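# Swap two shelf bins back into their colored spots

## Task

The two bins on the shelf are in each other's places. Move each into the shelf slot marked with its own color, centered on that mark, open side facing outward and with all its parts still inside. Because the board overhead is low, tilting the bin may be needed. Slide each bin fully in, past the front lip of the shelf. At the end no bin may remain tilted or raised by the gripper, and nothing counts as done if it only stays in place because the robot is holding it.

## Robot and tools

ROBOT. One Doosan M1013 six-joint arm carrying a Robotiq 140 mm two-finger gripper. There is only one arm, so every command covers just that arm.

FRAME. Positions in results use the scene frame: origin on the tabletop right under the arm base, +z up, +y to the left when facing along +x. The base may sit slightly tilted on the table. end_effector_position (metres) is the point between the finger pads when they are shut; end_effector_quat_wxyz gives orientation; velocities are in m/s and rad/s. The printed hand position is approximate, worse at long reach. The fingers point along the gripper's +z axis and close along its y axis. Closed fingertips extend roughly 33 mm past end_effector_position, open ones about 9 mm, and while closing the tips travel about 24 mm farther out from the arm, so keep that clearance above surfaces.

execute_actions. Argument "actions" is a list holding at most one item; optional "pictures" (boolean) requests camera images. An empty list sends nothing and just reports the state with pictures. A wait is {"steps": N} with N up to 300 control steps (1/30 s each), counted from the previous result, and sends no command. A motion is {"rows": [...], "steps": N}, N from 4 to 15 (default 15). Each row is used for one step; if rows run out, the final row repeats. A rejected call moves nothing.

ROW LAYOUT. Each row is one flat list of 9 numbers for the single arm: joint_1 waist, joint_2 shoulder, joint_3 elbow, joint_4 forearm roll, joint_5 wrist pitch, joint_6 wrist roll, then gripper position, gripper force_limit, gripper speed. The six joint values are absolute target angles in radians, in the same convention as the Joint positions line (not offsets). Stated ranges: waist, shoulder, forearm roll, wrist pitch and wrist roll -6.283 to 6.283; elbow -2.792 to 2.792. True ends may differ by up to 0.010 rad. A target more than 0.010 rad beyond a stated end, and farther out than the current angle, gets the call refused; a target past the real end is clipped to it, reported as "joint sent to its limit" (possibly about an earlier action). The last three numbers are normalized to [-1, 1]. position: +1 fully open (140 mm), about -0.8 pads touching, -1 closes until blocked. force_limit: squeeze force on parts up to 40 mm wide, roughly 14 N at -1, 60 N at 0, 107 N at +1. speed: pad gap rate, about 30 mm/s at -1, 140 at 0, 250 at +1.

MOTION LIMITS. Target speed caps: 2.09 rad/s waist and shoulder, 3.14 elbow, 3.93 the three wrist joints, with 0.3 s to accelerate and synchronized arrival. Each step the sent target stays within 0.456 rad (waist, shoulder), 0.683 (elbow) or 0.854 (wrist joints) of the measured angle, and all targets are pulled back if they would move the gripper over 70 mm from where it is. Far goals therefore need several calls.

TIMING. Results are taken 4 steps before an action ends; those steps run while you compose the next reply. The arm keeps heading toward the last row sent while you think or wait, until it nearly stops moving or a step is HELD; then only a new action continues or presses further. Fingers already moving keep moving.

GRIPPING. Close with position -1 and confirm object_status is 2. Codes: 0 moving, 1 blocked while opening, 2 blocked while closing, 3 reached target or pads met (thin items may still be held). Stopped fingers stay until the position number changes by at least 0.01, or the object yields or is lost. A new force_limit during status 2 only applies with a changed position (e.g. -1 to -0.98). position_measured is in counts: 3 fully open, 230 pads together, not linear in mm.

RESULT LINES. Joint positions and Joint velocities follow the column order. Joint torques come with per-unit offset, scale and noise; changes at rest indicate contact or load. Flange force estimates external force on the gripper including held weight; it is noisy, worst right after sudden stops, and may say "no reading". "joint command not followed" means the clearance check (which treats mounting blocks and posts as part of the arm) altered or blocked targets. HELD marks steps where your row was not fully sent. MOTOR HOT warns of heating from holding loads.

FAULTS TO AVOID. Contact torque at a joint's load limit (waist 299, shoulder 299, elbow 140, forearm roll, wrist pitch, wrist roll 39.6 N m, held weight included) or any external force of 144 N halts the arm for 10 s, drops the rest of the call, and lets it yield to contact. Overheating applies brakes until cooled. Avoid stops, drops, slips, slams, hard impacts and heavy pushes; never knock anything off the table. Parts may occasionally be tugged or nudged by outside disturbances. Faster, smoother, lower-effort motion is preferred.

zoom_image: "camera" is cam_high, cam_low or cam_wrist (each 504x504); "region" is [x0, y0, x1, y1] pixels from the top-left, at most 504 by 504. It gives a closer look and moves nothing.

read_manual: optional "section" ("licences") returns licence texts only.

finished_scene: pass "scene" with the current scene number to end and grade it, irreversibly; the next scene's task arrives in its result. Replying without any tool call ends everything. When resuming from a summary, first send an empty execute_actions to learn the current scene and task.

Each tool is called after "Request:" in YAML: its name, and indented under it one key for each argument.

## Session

Request:
execute_actions:
  actions: []

Scene clock: 0.00 s of 14400.00 s.
end_effector_position=(+0.8880, +0.3703, +0.1172) position_measured=3 object_status=3 end_effector_quat_wxyz=(+0.510, +0.108, +0.853, -0.005) end_effector_velocity=(+0.000, +0.000, +0.001) end_effector_angular_velocity=(+0.000, -0.002, -0.000)
Joint positions: [ 0.524  0.586  1.804 -1.863  0.619  0.847]
Joint velocities: [-0.    -0.001 -0.001 -0.     0.    -0.   ]
Joint torques (N m, as the joint torque sensors report them, + toward a larger angle): no reading
Flange force (N, the push that the arm receives, along the gripper's own x y z axes): no reading

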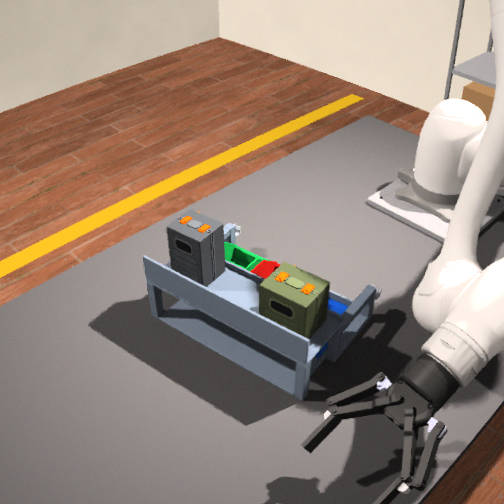

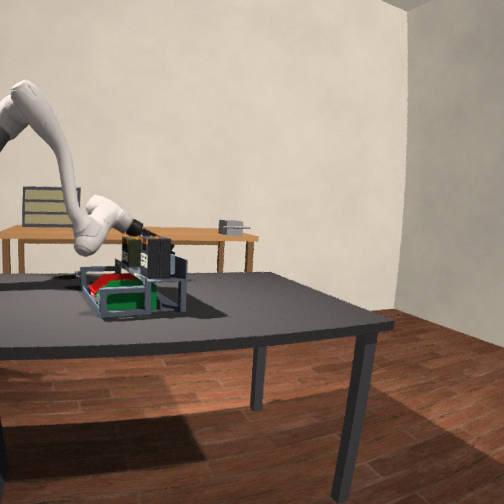

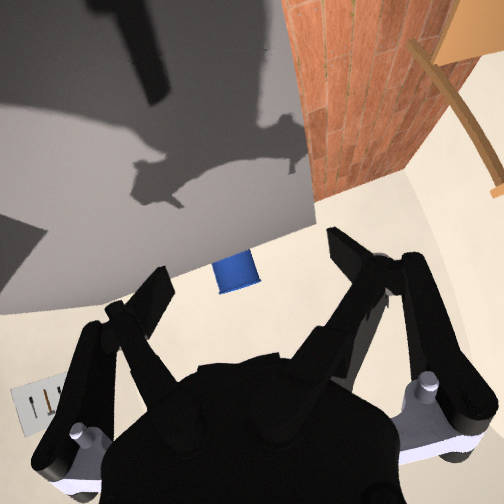

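Lift first.

Request:
execute_actions:
  actions:
    - {"rows":[[0.524,0.0,1.804,-1.863,0.619,0.847,1,0,0]]}

Request:
execute_actions:
  actions:
    - {"steps":25}

Request:
execute_actions:
  actions:
    - {"rows":[[-0.1,-0.05,1.9,0,1.29,-1.7,1,0,0]]}

Request:
execute_actions:
  actions:
    - {"steps":60}
  pictures: true

Scene clock: 0.50 s of 14400.00 s.
end_effector_position=(+0.8830, +0.3679, +0.2847) position_measured=3 object_status=3 end_effector_quat_wxyz=(+0.567, +0.131, +0.812, +0.042) end_effector_velocity=(-0.059, -0.034, +0.559) end_effector_angular_velocity=(+0.309, -0.504, +0.002)
Joint positions: [ 0.524  0.409  1.804 -1.863  0.619  0.847]
Joint velocities: [ 0.    -0.591 -0.001 -0.     0.    -0.001]
Joint torques (N m, as the joint torque sensors report them, + toward a larger angle): [ -2.65 -72.49 -29.01  -2.63   1.91   0.07]
Flange force (N, the push that the arm receives, along the gripper's own x y z axes): [-4.1 6.2 -1.9]
Steps of this call (steps 1 to 4: nothing new was sent; steps 5 to 15: the first 11 steps of this action). Readings (joint positions | what the end effector reports):
5: [0.524 0.586 1.804 -1.863 0.619 0.847] | position_measured=3 object_status=3
6: [0.524 0.582 1.804 -1.863 0.619 0.847] | position_measured=3 object_status=3
8: [0.524 0.552 1.804 -1.863 0.619 0.847] | position_measured=3 object_status=3
12: [0.524 0.470 1.804 -1.863 0.619 0.847] | position_measured=3 object_status=3
15: the state above

Scene clock: 1.33 s of 14400.00 s.
end_effector_position=(+0.7768, +0.3037, +0.6510) position_measured=3 object_status=3 end_effector_quat_wxyz=(+0.682, +0.181, +0.693, +0.150) end_effector_velocity=(-0.000, -0.000, -0.001) end_effector_angular_velocity=(-0.000, +0.001, -0.000)
Joint positions: [ 0.524 -0.     1.804 -1.863  0.619  0.847]
Joint velocities: [-0.     0.     0.001 -0.     0.     0.001]
Joint torques (N m, as the joint torque sensors report them, + toward a larger angle): [ -1.31 -43.64 -40.8   -2.8    1.39  -0.06]
Flange force (N, the push that the arm receives, along the gripper's own x y z axes): [0.3 4.1 2.3]
Kept back: nothing.
Steps of this call (steps 1 to 4: the last 4 steps of your previous action; steps 5 to 25: the robot went on to your last target). Readings (joint positions | what the end effector reports):
1: [0.524 0.390 1.804 -1.863 0.619 0.847] | position_measured=3 object_status=3
2: [0.524 0.370 1.804 -1.863 0.619 0.847] | position_measured=3 object_status=3
4: [0.524 0.330 1.804 -1.863 0.619 0.847] | position_measured=3 object_status=3
8: [0.524 0.250 1.804 -1.863 0.619 0.847] | position_measured=3 object_status=3
25: the state above

Scene clock: 1.70 s of 14400.00 s.
end_effector_position=(+0.7770, +0.1152, +0.6028) position_measured=3 object_status=3 end_effector_quat_wxyz=(+0.652, +0.292, +0.699, -0.009) end_effector_velocity=(-0.086, -0.578, -0.202) end_effector_angular_velocity=(-0.147, +0.667, -1.091)
Joint positions: [ 0.382 -0.014  1.831 -1.597  0.807  0.58 ]
Joint velocities: [-0.483 -0.041  0.079  0.898  0.539 -0.901]
Joint torques (N m, as the joint torque sensors report them, + toward a larger angle): [ -2.04 -34.48 -38.37  -2.27   1.42   0.02]
Flange force (N, the push that the arm receives, along the gripper's own x y z axes): [-6.4 0.4 -5.0]
Steps of this call (steps 1 to 11: the first 11 steps of this action). Readings (joint positions | what the end effector reports):
1: [0.524 -0.000 1.804 -1.863 0.619 0.847] | position_measured=3 object_status=3
2: [0.520 -0.000 1.805 -1.855 0.625 0.839] | position_measured=3 object_status=3
4: [0.492 -0.003 1.811 -1.802 0.667 0.786] | position_measured=3 object_status=3
8: [0.430 -0.009 1.823 -1.687 0.750 0.670] | position_measured=3 object_status=3
11: the state above

Scene clock: 3.70 s of 14400.00 s.
end_effector_position=(+0.5078, -0.0015, +0.3021) position_measured=3 object_status=3 end_effector_quat_wxyz=(+0.001, -0.028, +1.000, -0.002) end_effector_velocity=(+0.000, +0.000, -0.000) end_effector_angular_velocity=(+0.001, -0.000, -0.000)
Joint positions: [-0.1  -0.05  1.9  -0.    1.29 -1.7 ]
Joint velocities: [-0.     0.     0.     0.001 -0.     0.   ]
Joint torques (N m, as the joint torque sensors report them, + toward a larger angle): [ -2.76 -36.94 -38.05   3.61   0.65   0.08]
Flange force (N, the push that the arm receives, along the gripper's own x y z axes): [-7.4 4.5 -0.6]
Kept back: nothing.
Steps of this call (steps 1 to 4: the last 4 steps of your previous action; steps 5 to 60: the robot went on to your last target). Readings (joint positions | what the end effector reports):
1: [0.366 -0.015 1.833 -1.566 0.825 0.550] | position_measured=3 object_status=3
2: [0.349 -0.016 1.836 -1.535 0.842 0.518] | position_measured=3 object_status=3
4: [0.315 -0.019 1.841 -1.471 0.876 0.454] | position_measured=3 object_status=3
8: [0.248 -0.024 1.850 -1.331 0.943 0.315] | position_measured=3 object_status=3
60: the state above
The arm was judged still, so your last target was given up. Only a new action makes it travel on or press farther. Fingers that are still opening or closing keep moving.

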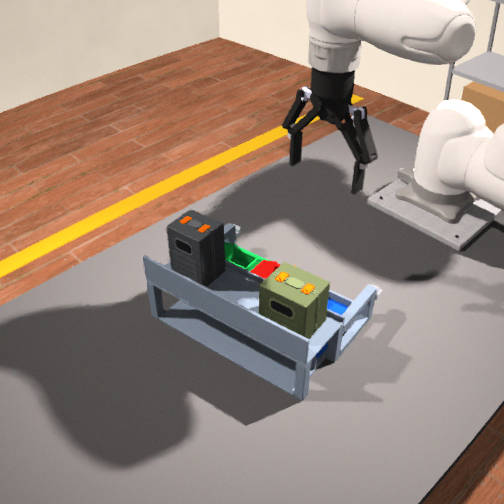

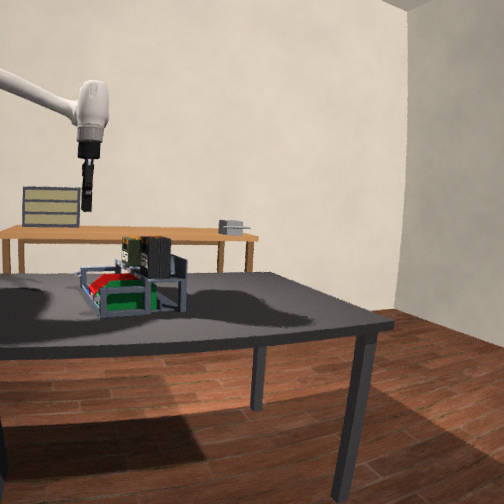

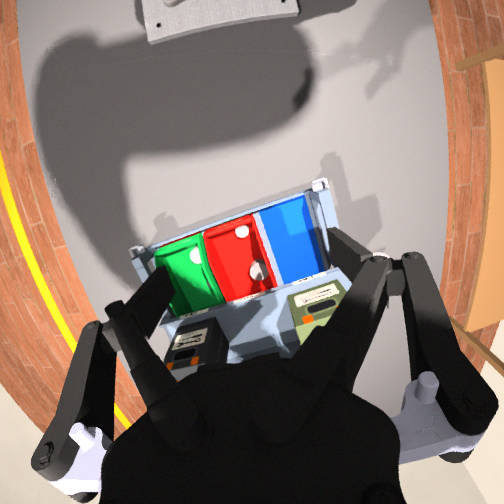

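Request:
execute_actions:
  actions:
    - {"rows":[[-0.214,-0.0693,2.0166,0,1.1943,-1.957,1,0,0]]}

Request:
execute_actions:
  actions:
    - {"steps":8}
  pictures: true

Request:
zoom_image:
  camera: "cam_wrist"
  region: [130, 190, 390, 370]

Scene clock: 4.40 s of 14400.00 s.
end_effector_position=(+0.4749, -0.0539, +0.2503) position_measured=3 object_status=3 end_effector_quat_wxyz=(+0.000, -0.099, +0.995, -0.002) end_effector_velocity=(+0.000, -0.000, +0.000) end_effector_angular_velocity=(-0.000, -0.002, +0.004)
Joint positions: [-0.214 -0.069  2.016  0.     1.194 -1.957]
Joint velocities: [ 0.    -0.     0.     0.    -0.001 -0.004]
Joint torques (N m, as the joint torque sensors report them, + toward a larger angle): [ -2.56 -28.46 -35.29   3.07   0.37   0.02]
Flange force (N, the push that the arm receives, along the gripper's own x y z axes): [-3.9 4.6 -3.8]
Steps of this call (steps 1 to 10: nothing new was sent; steps 11 to 21: the first 11 steps of this action). Readings (joint positions | what the end effector reports):
11: [-0.100 -0.050 1.900 0.000 1.290 -1.700] | position_measured=3 object_status=3
12: [-0.104 -0.051 1.904 0.000 1.287 -1.708] | position_measured=3 object_status=3
14: [-0.129 -0.055 1.930 0.000 1.265 -1.767] | position_measured=3 object_status=3
18: [-0.207 -0.068 2.009 0.000 1.201 -1.940] | position_measured=3 object_status=3
21: the state above

Scene clock: 4.67 s of 14400.00 s.
end_effector_position=(+0.4748, -0.0539, +0.2501) position_measured=3 object_status=3 end_effector_quat_wxyz=(+0.000, -0.099, +0.995, -0.002) end_effector_velocity=(+0.000, -0.000, +0.000) end_effector_angular_velocity=(+0.000, -0.001, +0.000)
Joint positions: [-0.214 -0.069  2.017  0.     1.194 -1.957]
Joint velocities: [-0.     0.    -0.     0.    -0.001 -0.001]
Joint torques (N m, as the joint torque sensors report them, + toward a larger angle): [ -3.02 -29.23 -36.91   3.41   0.66   0.05]
Flange force (N, the push that the arm receives, along the gripper's own x y z axes): [-1.8 5.5 -2.7]
Kept back: nothing.
Steps of this call (steps 1 to 4: the last 4 steps of your previous action; steps 5 to 8: the robot went on to your last target). Readings (joint positions | what the end effector reports):
1: [-0.214 -0.069 2.016 0.000 1.194 -1.957] | position_measured=3 object_status=3
2: [-0.214 -0.069 2.016 0.000 1.194 -1.957] | position_measured=3 object_status=3
4: [-0.214 -0.069 2.017 0.000 1.194 -1.957] | position_measured=3 object_status=3
8: the state above

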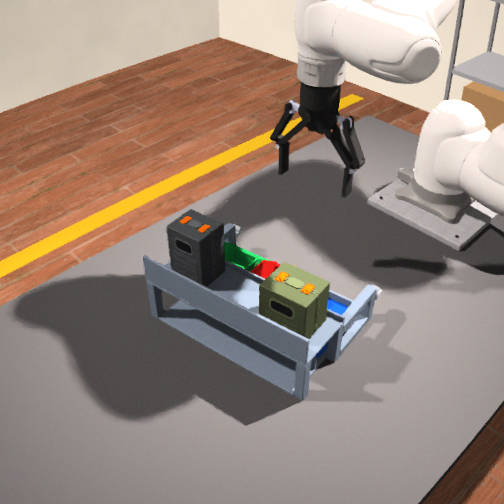

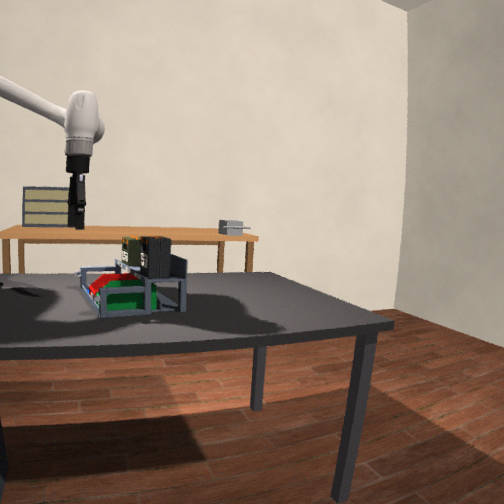

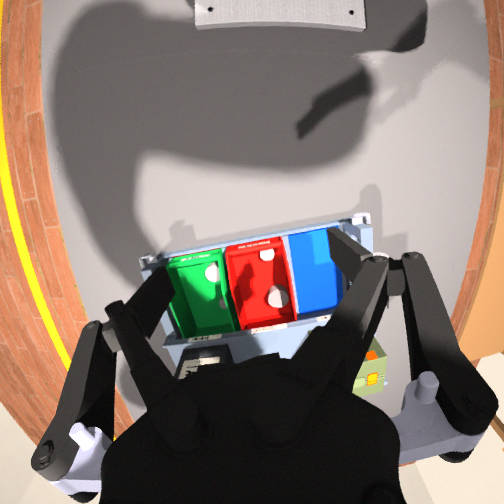

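Region (130, 190, 390, 370) of cam_wrist's 504x504 image, scaled by 1.938, with more detail than that image has; it fills the top 349 rows of this view, and the rest is white.

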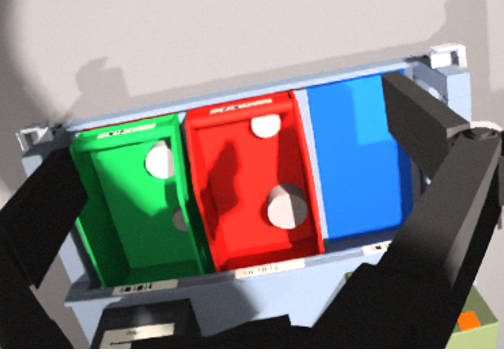

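Request:
execute_actions:
  actions:
    - {"rows":[[-0.107,0.0973,2.1029,0.0664,0.7788,-1.897,-0.45,0.7,1]]}

Request:
execute_actions:
  actions:
    - {"steps":12}
  pictures: true

Scene clock: 5.33 s of 14400.00 s.
end_effector_position=(+0.5607, -0.0012, +0.1411) position_measured=130 object_status=0 end_effector_quat_wxyz=(+0.076, -0.102, +0.992, +0.006) end_effector_velocity=(+0.175, +0.146, -0.273) end_effector_angular_velocity=(+0.080, -0.358, -0.019)
Joint positions: [-0.118  0.081  2.095  0.06   0.82  -1.903]
Joint velocities: [ 0.249  0.391  0.2    0.15  -0.947  0.139]
Joint torques (N m, as the joint torque sensors report them, + toward a larger angle): [ -5.42 -62.4  -39.24   3.88   1.09  -0.51]
Flange force (N, the push that the arm receives, along the gripper's own x y z axes): [-4.1 6.0 -0.4]
Steps of this call (steps 1 to 9: the robot went on to your last target; steps 10 to 20: the first 11 steps of this action). Readings (joint positions | what the end effector reports):
10: [-0.214 -0.069 2.017 0.000 1.194 -1.957] | position_measured=3 object_status=0
11: [-0.212 -0.067 2.018 0.001 1.186 -1.957] | position_measured=9 object_status=0
13: [-0.197 -0.044 2.030 0.010 1.128 -1.948] | position_measured=36 object_status=0
17: [-0.150 0.030 2.068 0.039 0.947 -1.922] | position_measured=90 object_status=0
20: the state above

Scene clock: 5.73 s of 14400.00 s.
end_effector_position=(+0.5683, +0.0051, +0.1298) position_measured=186 object_status=3 end_effector_quat_wxyz=(+0.085, -0.101, +0.991, +0.007) end_effector_velocity=(+0.000, -0.000, -0.000) end_effector_angular_velocity=(-0.000, -0.000, +0.000)
Joint positions: [-0.107  0.097  2.103  0.066  0.779 -1.897]
Joint velocities: [-0.     0.     0.    -0.    -0.001 -0.   ]
Joint torques (N m, as the joint torque sensors report them, + toward a larger angle): [ -3.7  -41.56 -32.85   2.54   0.32  -0.14]
Flange force (N, the push that the arm receives, along the gripper's own x y z axes): [-0.7 6.8 -2.6]
Kept back: nothing.
Steps of this call (steps 1 to 4: the last 4 steps of your previous action; steps 5 to 12: the robot went on to your last target). Readings (joint positions | what the end effector reports):
1: [-0.111 0.091 2.100 0.064 0.794 -1.899] | position_measured=144 object_status=0
2: [-0.108 0.096 2.102 0.066 0.782 -1.897] | position_measured=157 object_status=0
4: [-0.107 0.097 2.103 0.066 0.779 -1.897] | position_measured=182 object_status=0
8: [-0.107 0.097 2.103 0.066 0.779 -1.897] | position_measured=186 object_status=0
12: the state above

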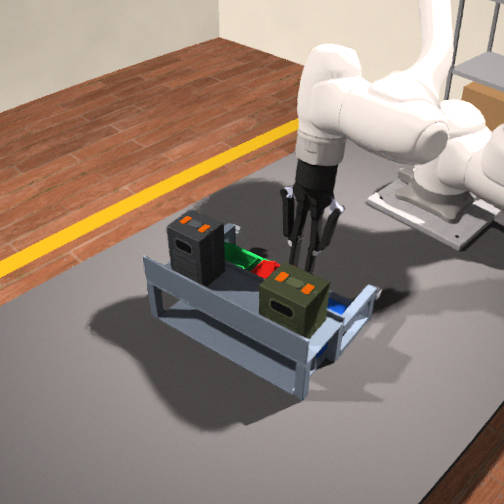

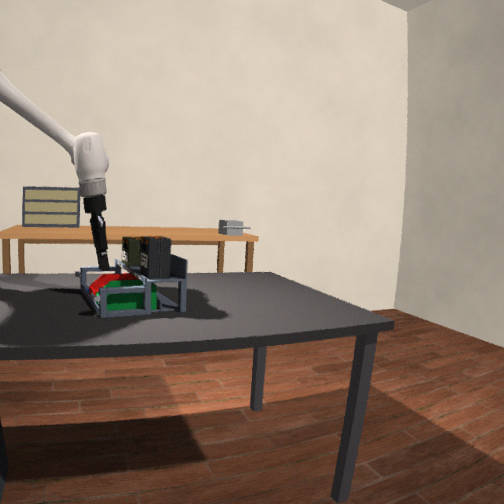

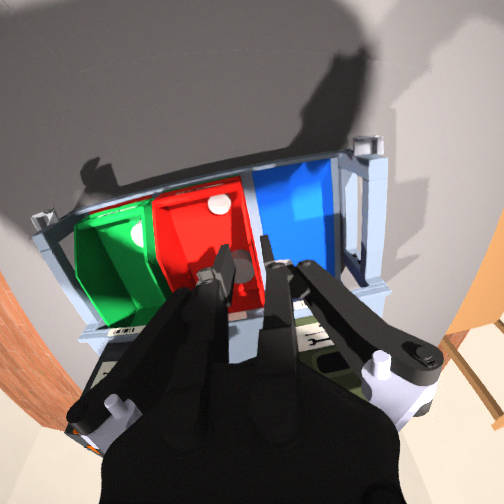

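Request:
execute_actions:
  actions:
    - {"rows":[[-0.106,0.104,2.108,0.0674,0.7667,-1.897,-0.55,0.7,-0.5],[-0.106,0.111,2.1131,0.0684,0.7546,-1.899,-0.55,0.7,-0.5],[-0.106,0.118,2.1183,0.0694,0.7425,-1.9,-0.55,0.7,-0.5],[-0.106,0.125,2.1234,0.0704,0.7304,-1.901,-0.55,0.7,-0.5],[-0.106,0.132,2.1285,0.0714,0.7183,-1.903,-0.55,0.7,-0.5],[-0.106,0.139,2.1336,0.0723,0.7062,-1.904,-0.55,0.7,-0.5],[-0.106,0.146,2.1387,0.0733,0.6941,-1.905,-0.55,0.7,-0.5],[-0.106,0.153,2.1439,0.0743,0.682,-1.907,-0.55,0.7,-0.5],[-0.106,0.16,2.149,0.0753,0.67,-1.908,-0.55,0.7,-0.5],[-0.106,0.1674,2.1541,0.0763,0.6578,-1.909,-0.55,0.7,-0.5]]}

Request:
execute_actions:
  actions:
    - {"steps":6}
  pictures: true

Request:
zoom_image:
  camera: "cam_wrist"
  region: [100, 130, 400, 380]

Scene clock: 6.27 s of 14400.00 s.
end_effector_position=(+0.5686, +0.0055, +0.0772) position_measured=199 object_status=0 end_effector_quat_wxyz=(+0.085, -0.101, +0.991, +0.007) end_effector_velocity=(-0.009, -0.001, -0.160) end_effector_angular_velocity=(-0.002, +0.009, -0.005)
Joint positions: [-0.106  0.161  2.149  0.075  0.669 -1.908]
Joint velocities: [ 0.     0.198  0.14   0.026 -0.329 -0.031]
Joint torques (N m, as the joint torque sensors report them, + toward a larger angle): [ -0.82 -42.83 -27.33   2.87   0.62   0.48]
Flange force (N, the push that the arm receives, along the gripper's own x y z axes): [-1.4 -0.2 -7.5]
Steps of this call (steps 1 to 5: the robot went on to your last target; steps 6 to 16: the first 11 steps of this action). Readings (joint positions | what the end effector reports):
6: [-0.107 0.097 2.103 0.066 0.779 -1.897] | position_measured=186 object_status=0
7: [-0.107 0.100 2.105 0.067 0.773 -1.897] | position_measured=188 object_status=0
9: [-0.106 0.112 2.114 0.069 0.753 -1.898] | position_measured=197 object_status=0
13: [-0.106 0.140 2.134 0.072 0.705 -1.904] | position_measured=199 object_status=0
16: the state above

Scene clock: 6.47 s of 14400.00 s.
end_effector_position=(+0.5684, +0.0055, +0.0719) position_measured=199 object_status=3 end_effector_quat_wxyz=(+0.085, -0.101, +0.991, +0.007) end_effector_velocity=(-0.001, +0.000, -0.001) end_effector_angular_velocity=(+0.000, +0.002, +0.000)
Joint positions: [-0.106  0.167  2.154  0.076  0.658 -1.909]
Joint velocities: [ 0.     0.     0.002  0.001 -0.    -0.   ]
Joint torques (N m, as the joint torque sensors report them, + toward a larger angle): [ -2.61 -46.48 -28.58   2.32   0.2   -0.05]
Flange force (N, the push that the arm receives, along the gripper's own x y z axes): [-3.4 3.9 -2.2]
Kept back: nothing.
Steps of this call (steps 1 to 4: the last 4 steps of your previous action; steps 5 to 6: the robot went on to your last target). Readings (joint positions | what the end effector reports):
1: [-0.106 0.166 2.153 0.076 0.661 -1.909] | position_measured=199 object_status=0
2: [-0.106 0.167 2.154 0.076 0.659 -1.909] | position_measured=199 object_status=0
4: [-0.106 0.167 2.154 0.076 0.658 -1.909] | position_measured=199 object_status=3
6: the state above

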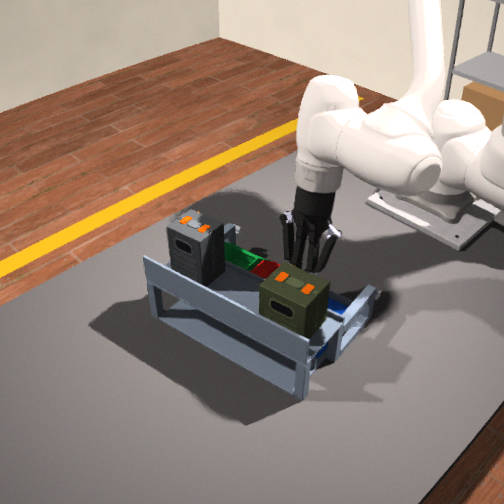

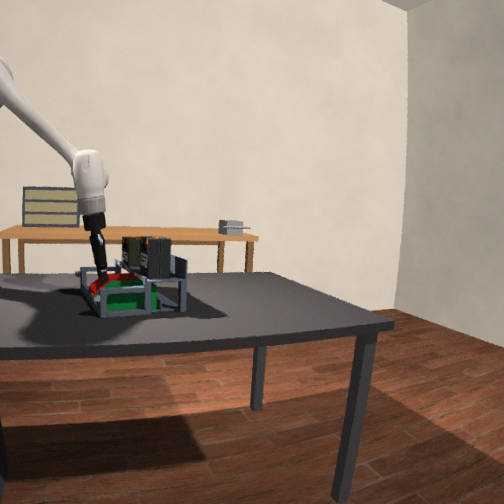

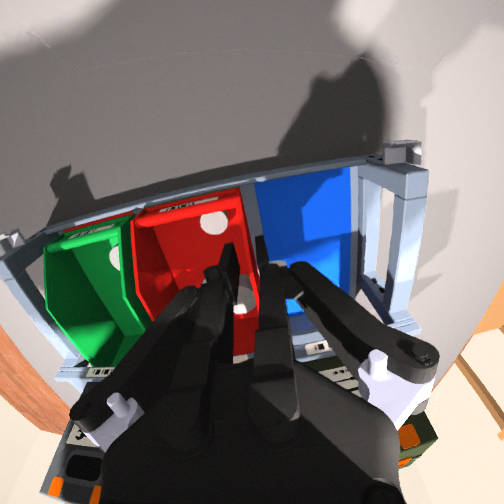

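Region (100, 130, 400, 380) of cam_wrist's 504x504 image, scaled by 1.680, with more detail than that image has.

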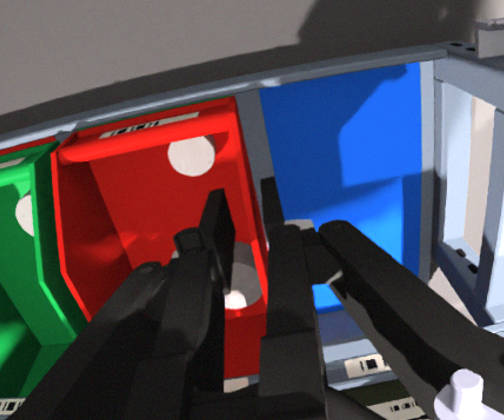

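Request:
execute_actions:
  actions:
    - {"rows":[[-0.099,0.1665,2.1555,0.0745,0.6578,-1.902,-0.55,0.7,-0.5],[-0.099,0.1665,2.1555,0.0745,0.6578,-1.902,-0.55,0.7,-0.5],[-0.099,0.1665,2.1555,0.0745,0.6578,-1.902,-0.55,0.7,-0.5],[-0.099,0.1665,2.1555,0.0745,0.6578,-1.902,-1,0.7,-0.5]]}

Request:
execute_actions:
  actions:
    - {"steps":12}
  pictures: true

Scene clock: 6.97 s of 14400.00 s.
end_effector_position=(+0.5673, +0.0092, +0.0716) position_measured=228 object_status=0 end_effector_quat_wxyz=(+0.084, -0.102, +0.991, +0.007) end_effector_velocity=(+0.000, +0.000, +0.001) end_effector_angular_velocity=(-0.000, -0.001, +0.001)
Joint positions: [-0.099  0.167  2.156  0.074  0.658 -1.902]
Joint velocities: [-0.    -0.001 -0.     0.     0.    -0.001]
Joint torques (N m, as the joint torque sensors report them, + toward a larger angle): [ -3.13 -42.16 -25.29   2.78   0.52  -0.2 ]
Flange force (N, the push that the arm receives, along the gripper's own x y z axes): [-4.2 4.7 -9.3]
Steps of this call (steps 1 to 4: the robot went on to your last target; steps 5 to 15: the first 11 steps of this action). Readings (joint positions | what the end effector reports):
5: [-0.106 0.167 2.154 0.076 0.658 -1.909] | position_measured=199 object_status=3
6: [-0.103 0.167 2.155 0.076 0.658 -1.907] | position_measured=199 object_status=3
8: [-0.099 0.167 2.155 0.075 0.658 -1.903] | position_measured=199 object_status=0
12: [-0.099 0.167 2.155 0.075 0.658 -1.902] | position_measured=215 object_status=0
15: the state above

Scene clock: 7.37 s of 14400.00 s.
end_effector_position=(+0.5673, +0.0092, +0.0716) position_measured=231 object_status=3 end_effector_quat_wxyz=(+0.084, -0.102, +0.991, +0.007) end_effector_velocity=(-0.000, +0.000, -0.000) end_effector_angular_velocity=(+0.000, +0.000, +0.000)
Joint positions: [-0.099  0.167  2.156  0.074  0.658 -1.902]
Joint velocities: [ 0.  0.  0.  0. -0. -0.]
Joint torques (N m, as the joint torque sensors report them, + toward a larger angle): [ -1.68 -47.4  -27.72   2.6    0.83  -0.01]
Flange force (N, the push that the arm receives, along the gripper's own x y z axes): [-5.2 1.7 0.1]
Kept back: nothing.
Steps of this call (steps 1 to 4: the last 4 steps of your previous action; steps 5 to 12: the robot went on to your last target). Readings (joint positions | what the end effector reports):
1: [-0.099 0.167 2.156 0.074 0.658 -1.902] | position_measured=231 object_status=0
2: [-0.099 0.167 2.156 0.074 0.658 -1.902] | position_measured=231 object_status=0
4: [-0.099 0.167 2.156 0.074 0.658 -1.902] | position_measured=231 object_status=0
8: [-0.099 0.167 2.156 0.074 0.658 -1.902] | position_measured=231 object_status=3
12: the state above

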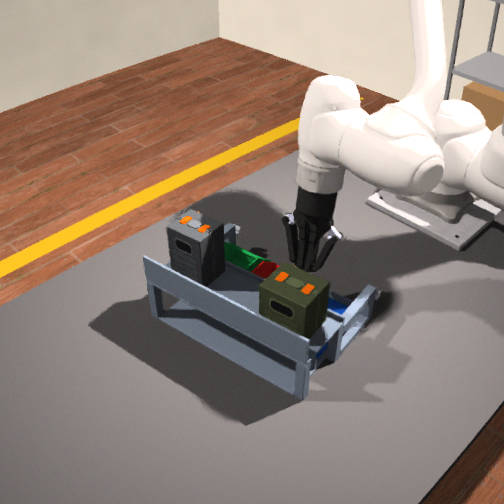

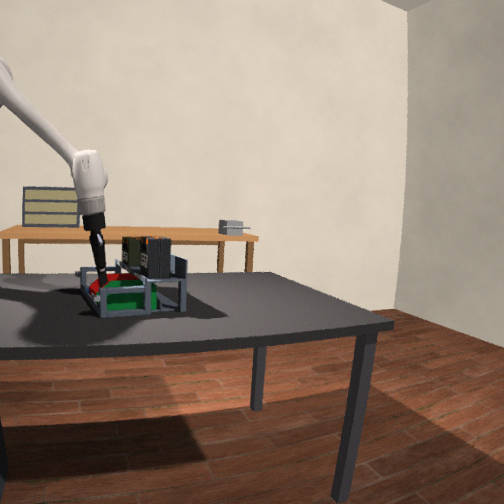

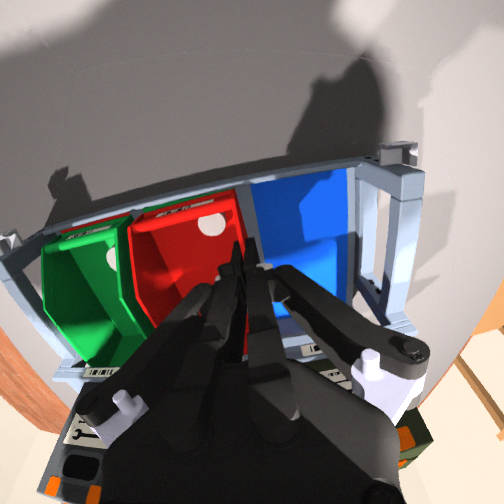

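Request:
execute_actions:
  actions:
    - {"rows":[[-0.0961,0.1726,2.1426,0.067,0.6808,-1.893,-1,0.7,-0.5],[-0.0932,0.1788,2.1297,0.0596,0.7037,-1.884,-1,0.7,-0.5],[-0.0903,0.1849,2.1168,0.0521,0.7267,-1.875,-1,0.7,-0.5],[-0.0874,0.191,2.1039,0.0447,0.7496,-1.866,-1,0.7,-0.5],[-0.0845,0.1971,2.091,0.0372,0.7726,-1.8575,-1,0.7,-0.5],[-0.0816,0.2033,2.078,0.0298,0.7956,-1.849,-1,0.7,-0.5],[-0.0787,0.2094,2.0651,0.0223,0.8185,-1.84,-1,0.7,-0.5],[-0.0758,0.2155,2.0522,0.0149,0.8415,-1.831,-1,0.7,-0.5],[-0.0729,0.2217,2.0393,0.0074,0.8644,-1.822,-1,0.7,-0.5],[-0.07,0.2278,2.0264,0,0.8874,-1.813,-1,0.7,-0.5]]}

Request:
execute_actions:
  actions:
    - {"rows":[[-0.0713,0.2232,2.0317,0,0.8867,-1.814,-1,0.7,-0.5],[-0.0727,0.2185,2.037,0,0.8861,-1.816,-1,0.7,-0.5],[-0.074,0.2139,2.0423,0,0.8854,-1.817,-1,0.7,-0.5],[-0.0754,0.2092,2.0476,0,0.8848,-1.818,-1,0.7,-0.5]],"steps":12}
  pictures: true

Request:
zoom_image:
  camera: "cam_low"
  region: [50, 210, 210, 340]

Scene clock: 8.13 s of 14400.00 s.
end_effector_position=(+0.5737, +0.0105, +0.0855) position_measured=231 object_status=3 end_effector_quat_wxyz=(+0.011, -0.100, +0.995, +0.000) end_effector_velocity=(+0.018, -0.004, +0.055) end_effector_angular_velocity=(-0.129, +0.465, -0.037)
Joint positions: [-0.074  0.22   2.043  0.009  0.859 -1.824]
Joint velocities: [ 0.082  0.174 -0.365 -0.208  0.648  0.255]
Joint torques (N m, as the joint torque sensors report them, + toward a larger angle): [ -2.67 -45.93 -23.78   2.26   2.56   0.23]
Flange force (N, the push that the arm receives, along the gripper's own x y z axes): [-2.5 3.6 -11.6]
Steps of this call (steps 1 to 12: the robot went on to your last target; steps 13 to 23: the first 11 steps of this action). Readings (joint positions | what the end effector reports):
13: [-0.099 0.166 2.155 0.074 0.658 -1.902] | position_measured=231 object_status=3
14: [-0.098 0.168 2.152 0.072 0.665 -1.899] | position_measured=231 object_status=3
16: [-0.094 0.178 2.131 0.060 0.702 -1.885] | position_measured=231 object_status=3
20: [-0.082 0.202 2.081 0.032 0.790 -1.851] | position_measured=231 object_status=3
23: the state above

Scene clock: 8.53 s of 14400.00 s.
end_effector_position=(+0.5622, +0.0077, +0.0893) position_measured=231 object_status=3 end_effector_quat_wxyz=(+0.000, -0.099, +0.995, -0.002) end_effector_velocity=(+0.000, -0.001, +0.000) end_effector_angular_velocity=(-0.000, -0.003, +0.002)
Joint positions: [-0.075  0.209  2.048 -0.     0.885 -1.818]
Joint velocities: [-0.001 -0.002  0.001 -0.    -0.003 -0.003]
Joint torques (N m, as the joint torque sensors report them, + toward a larger angle): [ -1.02 -52.48 -31.25   2.85   0.53   0.23]
Flange force (N, the push that the arm receives, along the gripper's own x y z axes): [-2.0 0.7 0.2]
Steps of this call (steps 1 to 4: the last 4 steps of your previous action; steps 5 to 12: the first 8 steps of this action). Readings (joint positions | what the end effector reports):
5: [-0.070 0.228 2.027 0.000 0.887 -1.813] | position_measured=231 object_status=3
6: [-0.070 0.226 2.029 0.000 0.887 -1.813] | position_measured=231 object_status=3
8: [-0.073 0.218 2.038 -0.000 0.886 -1.815] | position_measured=231 object_status=3
12: the state above

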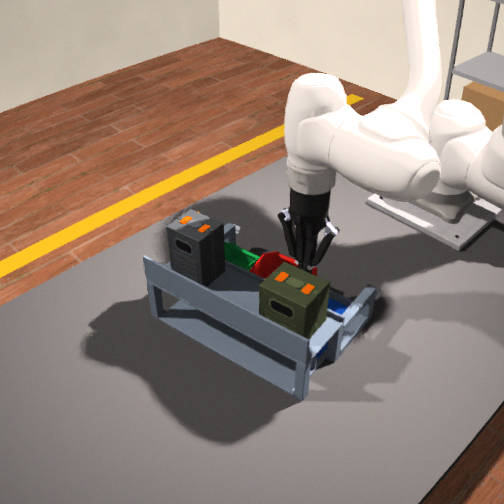

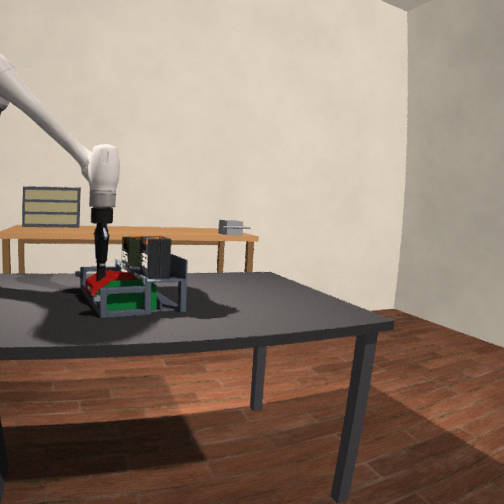

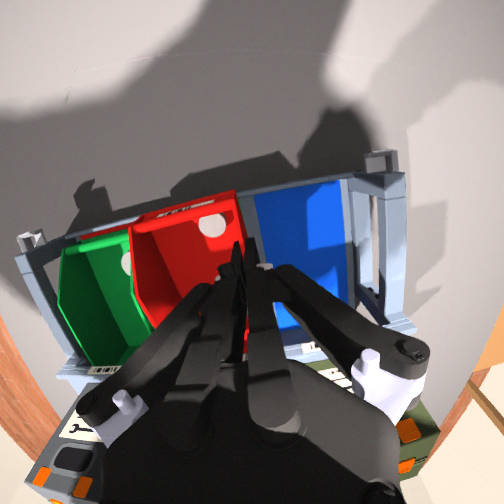

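Region (50, 210, 210, 340) of cam_low's 504x504 image, scaled by 3.150, with more detail than that image has; it fills the top 410 rows of this view, and the rest is white.

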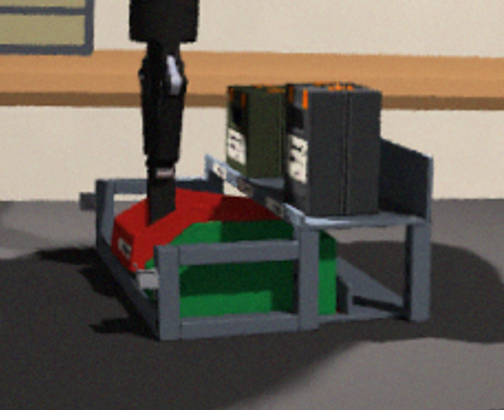

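Request:
execute_actions:
  actions:
    - {"rows":[[-0.078,0.2,2.0583,0,0.8834,-1.821,-1,0.7,-0.5],[-0.0807,0.1906,2.0689,0,0.8821,-1.823,-1,0.7,-0.5],[-0.0834,0.1813,2.0795,0,0.8808,-1.826,-1,0.7,-0.5],[-0.0857,0.1734,2.0865,0,0.8817,-1.828,-1,0.7,-0.5],[-0.0881,0.1655,2.0934,0,0.8827,-1.831,-1,0.7,-0.5],[-0.0904,0.1576,2.1004,0,0.8836,-1.833,-1,0.7,-0.5],[-0.0928,0.1497,2.1074,0,0.8846,-1.836,-1,0.7,-0.5],[-0.0951,0.1418,2.1144,0,0.8855,-1.838,-1,0.7,-0.5],[-0.0974,0.1338,2.1213,0,0.8864,-1.84,-1,0.7,-0.5],[-0.0998,0.1259,2.1283,0,0.8874,-1.843,-1,0.7,-0.5],[-0.1021,0.118,2.1353,0,0.8883,-1.845,-1,0.7,-0.5],[-0.1045,0.1101,2.1422,0,0.8893,-1.848,-1,0.7,-0.5],[-0.1068,0.1022,2.1492,0,0.8902,-1.85,-1,0.7,-0.5]]}

Request:
execute_actions:
  actions:
    - {"steps":8}
  pictures: true

Scene clock: 9.23 s of 14400.00 s.
end_effector_position=(+0.5168, -0.0015, +0.0981) position_measured=231 object_status=3 end_effector_quat_wxyz=(+0.000, -0.100, +0.995, -0.002) end_effector_velocity=(-0.134, -0.026, +0.032) end_effector_angular_velocity=(+0.001, -0.000, +0.004)
Joint positions: [-0.098  0.134  2.122 -0.     0.886 -1.84 ]
Joint velocities: [-0.07  -0.235  0.206  0.001  0.029 -0.074]
Joint torques (N m, as the joint torque sensors report them, + toward a larger angle): [ -1.26 -46.51 -34.3    2.65   0.3   -0.43]
Flange force (N, the push that the arm receives, along the gripper's own x y z axes): [2.7 3.6 3.0]
Steps of this call (steps 1 to 4: the last 4 steps of your previous action; steps 5 to 10: the robot went on to your last target; steps 11 to 21: the first 11 steps of this action). Readings (joint positions | what the end effector reports):
11: [-0.075 0.209 2.048 -0.000 0.885 -1.818] | position_measured=231 object_status=3
12: [-0.076 0.206 2.052 -0.000 0.884 -1.819] | position_measured=231 object_status=3
14: [-0.081 0.190 2.069 -0.000 0.882 -1.823] | position_measured=231 object_status=3
18: [-0.090 0.157 2.101 -0.000 0.883 -1.833] | position_measured=231 object_status=3
21: the state above

Scene clock: 9.50 s of 14400.00 s.
end_effector_position=(+0.4988, -0.0049, +0.1020) position_measured=231 object_status=3 end_effector_quat_wxyz=(+0.000, -0.100, +0.995, -0.002) end_effector_velocity=(-0.001, +0.000, -0.000) end_effector_angular_velocity=(+0.000, +0.001, +0.001)
Joint positions: [-0.107  0.102  2.149  0.     0.89  -1.85 ]
Joint velocities: [-0.    -0.001  0.001  0.     0.    -0.001]
Joint torques (N m, as the joint torque sensors report them, + toward a larger angle): [ -0.88 -45.09 -31.33   2.51   0.44  -0.05]
Flange force (N, the push that the arm receives, along the gripper's own x y z axes): [-5.5 0.3 2.5]
Kept back: nothing.
Steps of this call (steps 1 to 4: the last 4 steps of your previous action; steps 5 to 8: the robot went on to your last target). Readings (joint positions | what the end effector reports):
1: [-0.100 0.126 2.129 -0.000 0.887 -1.843] | position_measured=231 object_status=3
2: [-0.102 0.118 2.135 -0.000 0.888 -1.845] | position_measured=231 object_status=3
4: [-0.106 0.104 2.147 -0.000 0.890 -1.849] | position_measured=231 object_status=3
8: the state above

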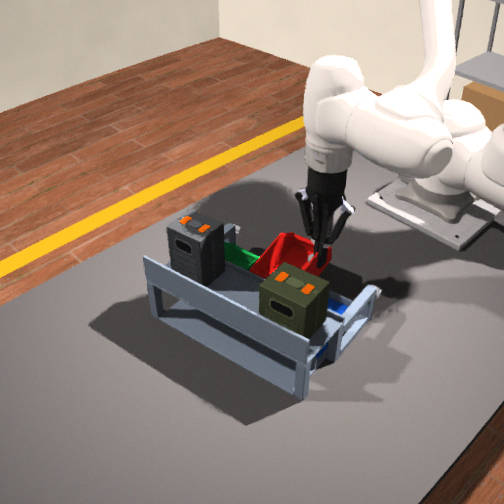

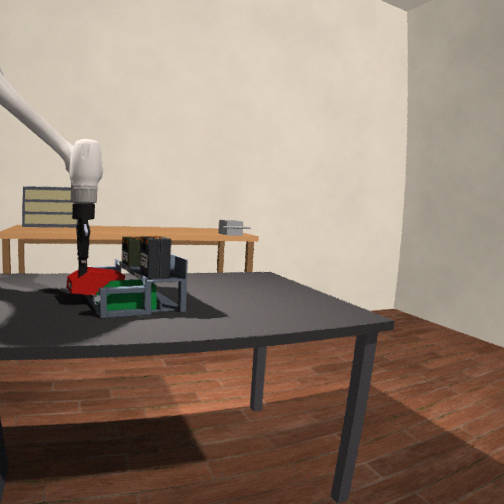

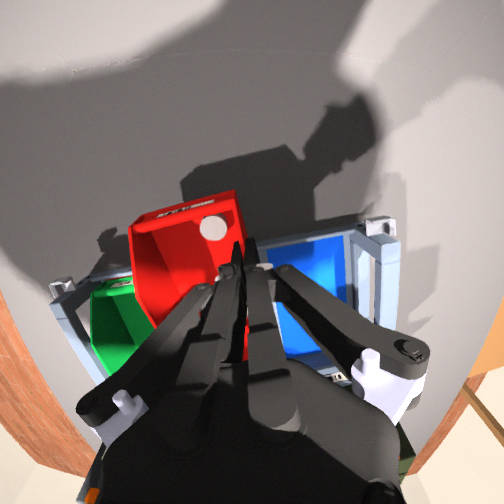

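Request:
execute_actions:
  actions:
    - {"rows":[[-0.1068,0.09,2.142,0,0.91,-1.85,-1,0.7,-0.5],[-0.1068,0.09,2.142,0,0.91,-1.85,-1,0.7,-0.5],[-0.1068,0.075,2.133,0,0.934,-1.85,-1,0.7,-0.5],[-0.1068,0.075,2.133,0,0.934,-1.85,-1,0.7,-0.5],[-0.1068,0.01,2.1,0,1.0316,-1.85,-1,0.7,-0.5]]}

Request:
execute_actions:
  actions:
    - {"rows":[[0.17,-0.2,2.3,0,1.0416,-1.571,-1,0.7,-0.5]]}

Request:
execute_actions:
  actions:
    - {"steps":10}

Request:
execute_actions:
  actions:
    - {"rows":[[0.17,-0.2183,2.4596,0,0.7303,-1.571,-1,0.7,-0.5]]}

Request:
execute_actions:
  actions:
    - {"rows":[[0.17,-0.213,2.4631,0,0.7215,-1.571,-1,0.7,-0.5],[0.17,-0.2077,2.4666,0,0.7127,-1.571,-1,0.7,-0.5],[0.17,-0.2024,2.4701,0,0.7039,-1.571,-1,0.7,-0.5],[0.17,-0.1971,2.4736,0,0.6951,-1.571,-1,0.7,-0.5],[0.17,-0.1918,2.4771,0,0.6863,-1.571,-1,0.7,-0.5],[0.17,-0.1865,2.4806,0,0.6775,-1.571,-1,0.7,-0.5],[0.17,-0.1812,2.4841,0,0.6687,-1.571,-1,0.7,-0.5],[0.17,-0.1759,2.4876,0,0.6599,-1.571,-1,0.7,-0.5],[0.17,-0.1706,2.4911,0,0.6511,-1.571,-1,0.7,-0.5]]}
  pictures: true

Scene clock: 10.23 s of 14400.00 s.
end_effector_position=(+0.4871, -0.0037, +0.1701) position_measured=231 object_status=3 end_effector_quat_wxyz=(+0.001, -0.100, +0.995, -0.002) end_effector_velocity=(-0.007, +0.001, -0.000) end_effector_angular_velocity=(+0.002, +0.020, -0.002)
Joint positions: [-0.107  0.01   2.1    0.     1.031 -1.85 ]
Joint velocities: [-0.    -0.     0.001  0.001  0.019  0.001]
Joint torques (N m, as the joint torque sensors report them, + toward a larger angle): [-10.37 -13.86 -27.55   2.1    0.45   0.02]
Flange force (N, the push that the arm receives, along the gripper's own x y z axes): [-8.2 11.8 4.8]
Steps of this call (steps 1 to 11: the robot went on to your last target; steps 12 to 22: the first 11 steps of this action). Readings (joint positions | what the end effector reports):
12: [-0.107 0.102 2.149 0.000 0.890 -1.850] | position_measured=231 object_status=3
13: [-0.107 0.099 2.148 0.000 0.896 -1.850] | position_measured=231 object_status=3
15: [-0.107 0.086 2.140 0.000 0.917 -1.850] | position_measured=231 object_status=3
19: [-0.107 0.034 2.111 0.000 0.997 -1.850] | position_measured=231 object_status=3
22: the state above

Scene clock: 10.73 s of 14400.00 s.
end_effector_position=(+0.3767, +0.0883, +0.1658) position_measured=232 object_status=3 end_effector_quat_wxyz=(+0.000, -0.099, +0.995, -0.002) end_effector_velocity=(-0.414, +0.242, -0.043) end_effector_angular_velocity=(-0.000, -0.002, -0.006)
Joint positions: [ 0.112 -0.156  2.258  0.     1.04  -1.629]
Joint velocities: [ 0.772 -0.587  0.556 -0.     0.029  0.777]
Joint torques (N m, as the joint torque sensors report them, + toward a larger angle): [  0.13 -24.42 -34.93   2.87   0.24   0.24]
Flange force (N, the push that the arm receives, along the gripper's own x y z axes): [-8.3 -5.9 5.7]
Steps of this call (steps 1 to 4: the last 4 steps of your previous action; steps 5 to 15: the first 11 steps of this action). Readings (joint positions | what the end effector reports):
5: [-0.107 0.010 2.100 0.000 1.032 -1.850] | position_measured=231 object_status=3
6: [-0.103 0.007 2.103 0.000 1.032 -1.847] | position_measured=231 object_status=3
8: [-0.072 -0.016 2.125 0.000 1.033 -1.815] | position_measured=231 object_status=3
12: [0.033 -0.096 2.201 0.000 1.037 -1.709] | position_measured=232 object_status=3
15: the state above

Scene clock: 11.07 s of 14400.00 s.
end_effector_position=(+0.3455, +0.1048, +0.1619) position_measured=232 object_status=3 end_effector_quat_wxyz=(+0.000, -0.099, +0.995, -0.002) end_effector_velocity=(-0.001, -0.000, -0.001) end_effector_angular_velocity=(+0.000, +0.002, +0.001)
Joint positions: [ 0.17  -0.2    2.3    0.     1.042 -1.571]
Joint velocities: [-0.     0.     0.001  0.     0.    -0.001]
Joint torques (N m, as the joint torque sensors report them, + toward a larger angle): [ -4.09 -15.35 -35.29   3.04   0.49  -0.02]
Flange force (N, the push that the arm receives, along the gripper's own x y z axes): [-1.4 11.3 0.3]
Kept back: nothing.
Steps of this call (steps 1 to 4: the last 4 steps of your previous action; steps 5 to 10: the robot went on to your last target). Readings (joint positions | what the end effector reports):
1: [0.136 -0.175 2.276 0.000 1.041 -1.605] | position_measured=232 object_status=3
2: [0.155 -0.189 2.289 0.000 1.041 -1.587] | position_measured=232 object_status=3
4: [0.170 -0.200 2.300 0.000 1.042 -1.572] | position_measured=232 object_status=3
8: [0.170 -0.200 2.300 0.000 1.042 -1.571] | position_measured=232 object_status=3
10: the state above

Scene clock: 11.43 s of 14400.00 s.
end_effector_position=(+0.3463, +0.1047, +0.0994) position_measured=232 object_status=3 end_effector_quat_wxyz=(+0.085, -0.098, +0.992, +0.007) end_effector_velocity=(+0.006, +0.001, +0.001) end_effector_angular_velocity=(+0.004, -0.021, -0.001)
Joint positions: [ 0.17  -0.218  2.459 -0.     0.731 -1.571]
Joint velocities: [-0.001 -0.001  0.    -0.    -0.02   0.   ]
Joint torques (N m, as the joint torque sensors report them, + toward a larger angle): [ -4.04 -12.13 -37.07   3.03  -0.13  -0.03]
Flange force (N, the push that the arm receives, along the gripper's own x y z axes): [-3.7 10.9 3.4]
Steps of this call (steps 1 to 11: the first 11 steps of this action). Readings (joint positions | what the end effector reports):
1: [0.170 -0.200 2.300 0.000 1.041 -1.571] | position_measured=232 object_status=3
2: [0.170 -0.200 2.304 0.000 1.033 -1.571] | position_measured=232 object_status=3
4: [0.170 -0.204 2.335 0.000 0.974 -1.571] | position_measured=232 object_status=3
8: [0.170 -0.216 2.441 -0.000 0.768 -1.571] | position_measured=232 object_status=3
11: the state above

Scene clock: 11.93 s of 14400.00 s.
end_effector_position=(+0.3462, +0.1046, +0.0719) position_measured=232 object_status=3 end_effector_quat_wxyz=(+0.085, -0.098, +0.992, +0.007) end_effector_velocity=(-0.006, -0.001, -0.033) end_effector_angular_velocity=(-0.002, +0.012, -0.001)
Joint positions: [ 0.17  -0.172  2.491 -0.     0.653 -1.571]
Joint velocities: [-0.     0.054  0.038 -0.    -0.079  0.001]
Joint torques (N m, as the joint torque sensors report them, + toward a larger angle): [ -0.26 -29.19 -36.72   3.29  -0.39   0.11]
Flange force (N, the push that the arm receives, along the gripper's own x y z axes): [-2.4 7.8 6.1]
Steps of this call (steps 1 to 4: the last 4 steps of your previous action; steps 5 to 15: the first 11 steps of this action). Readings (joint positions | what the end effector reports):
5: [0.170 -0.218 2.460 -0.000 0.730 -1.571] | position_measured=232 object_status=3
6: [0.170 -0.216 2.461 -0.000 0.726 -1.571] | position_measured=232 object_status=3
8: [0.170 -0.207 2.467 -0.000 0.711 -1.571] | position_measured=232 object_status=3
12: [0.170 -0.186 2.481 -0.000 0.676 -1.571] | position_measured=232 object_status=3
15: the state above

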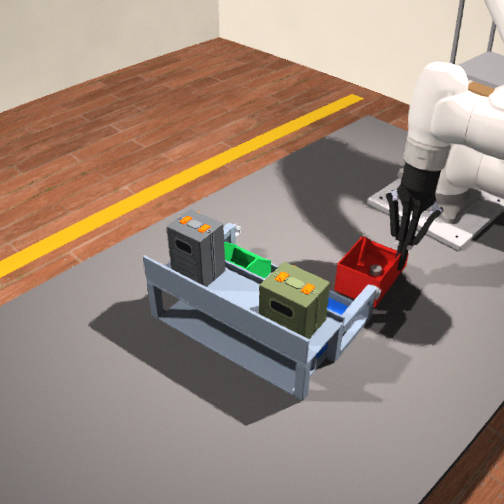

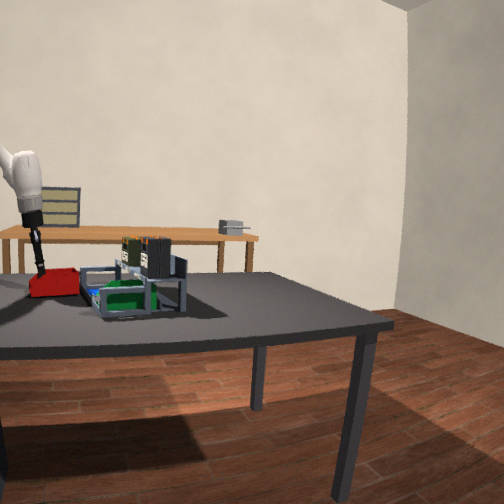

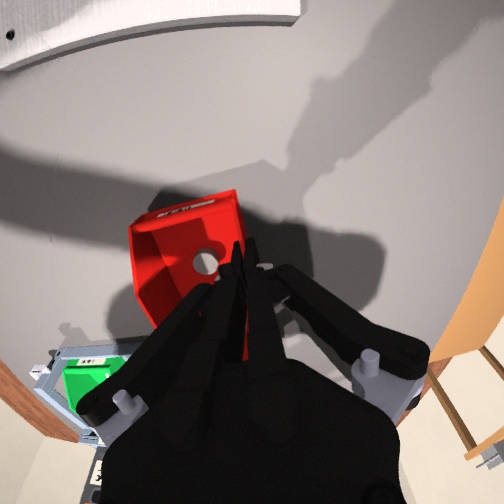

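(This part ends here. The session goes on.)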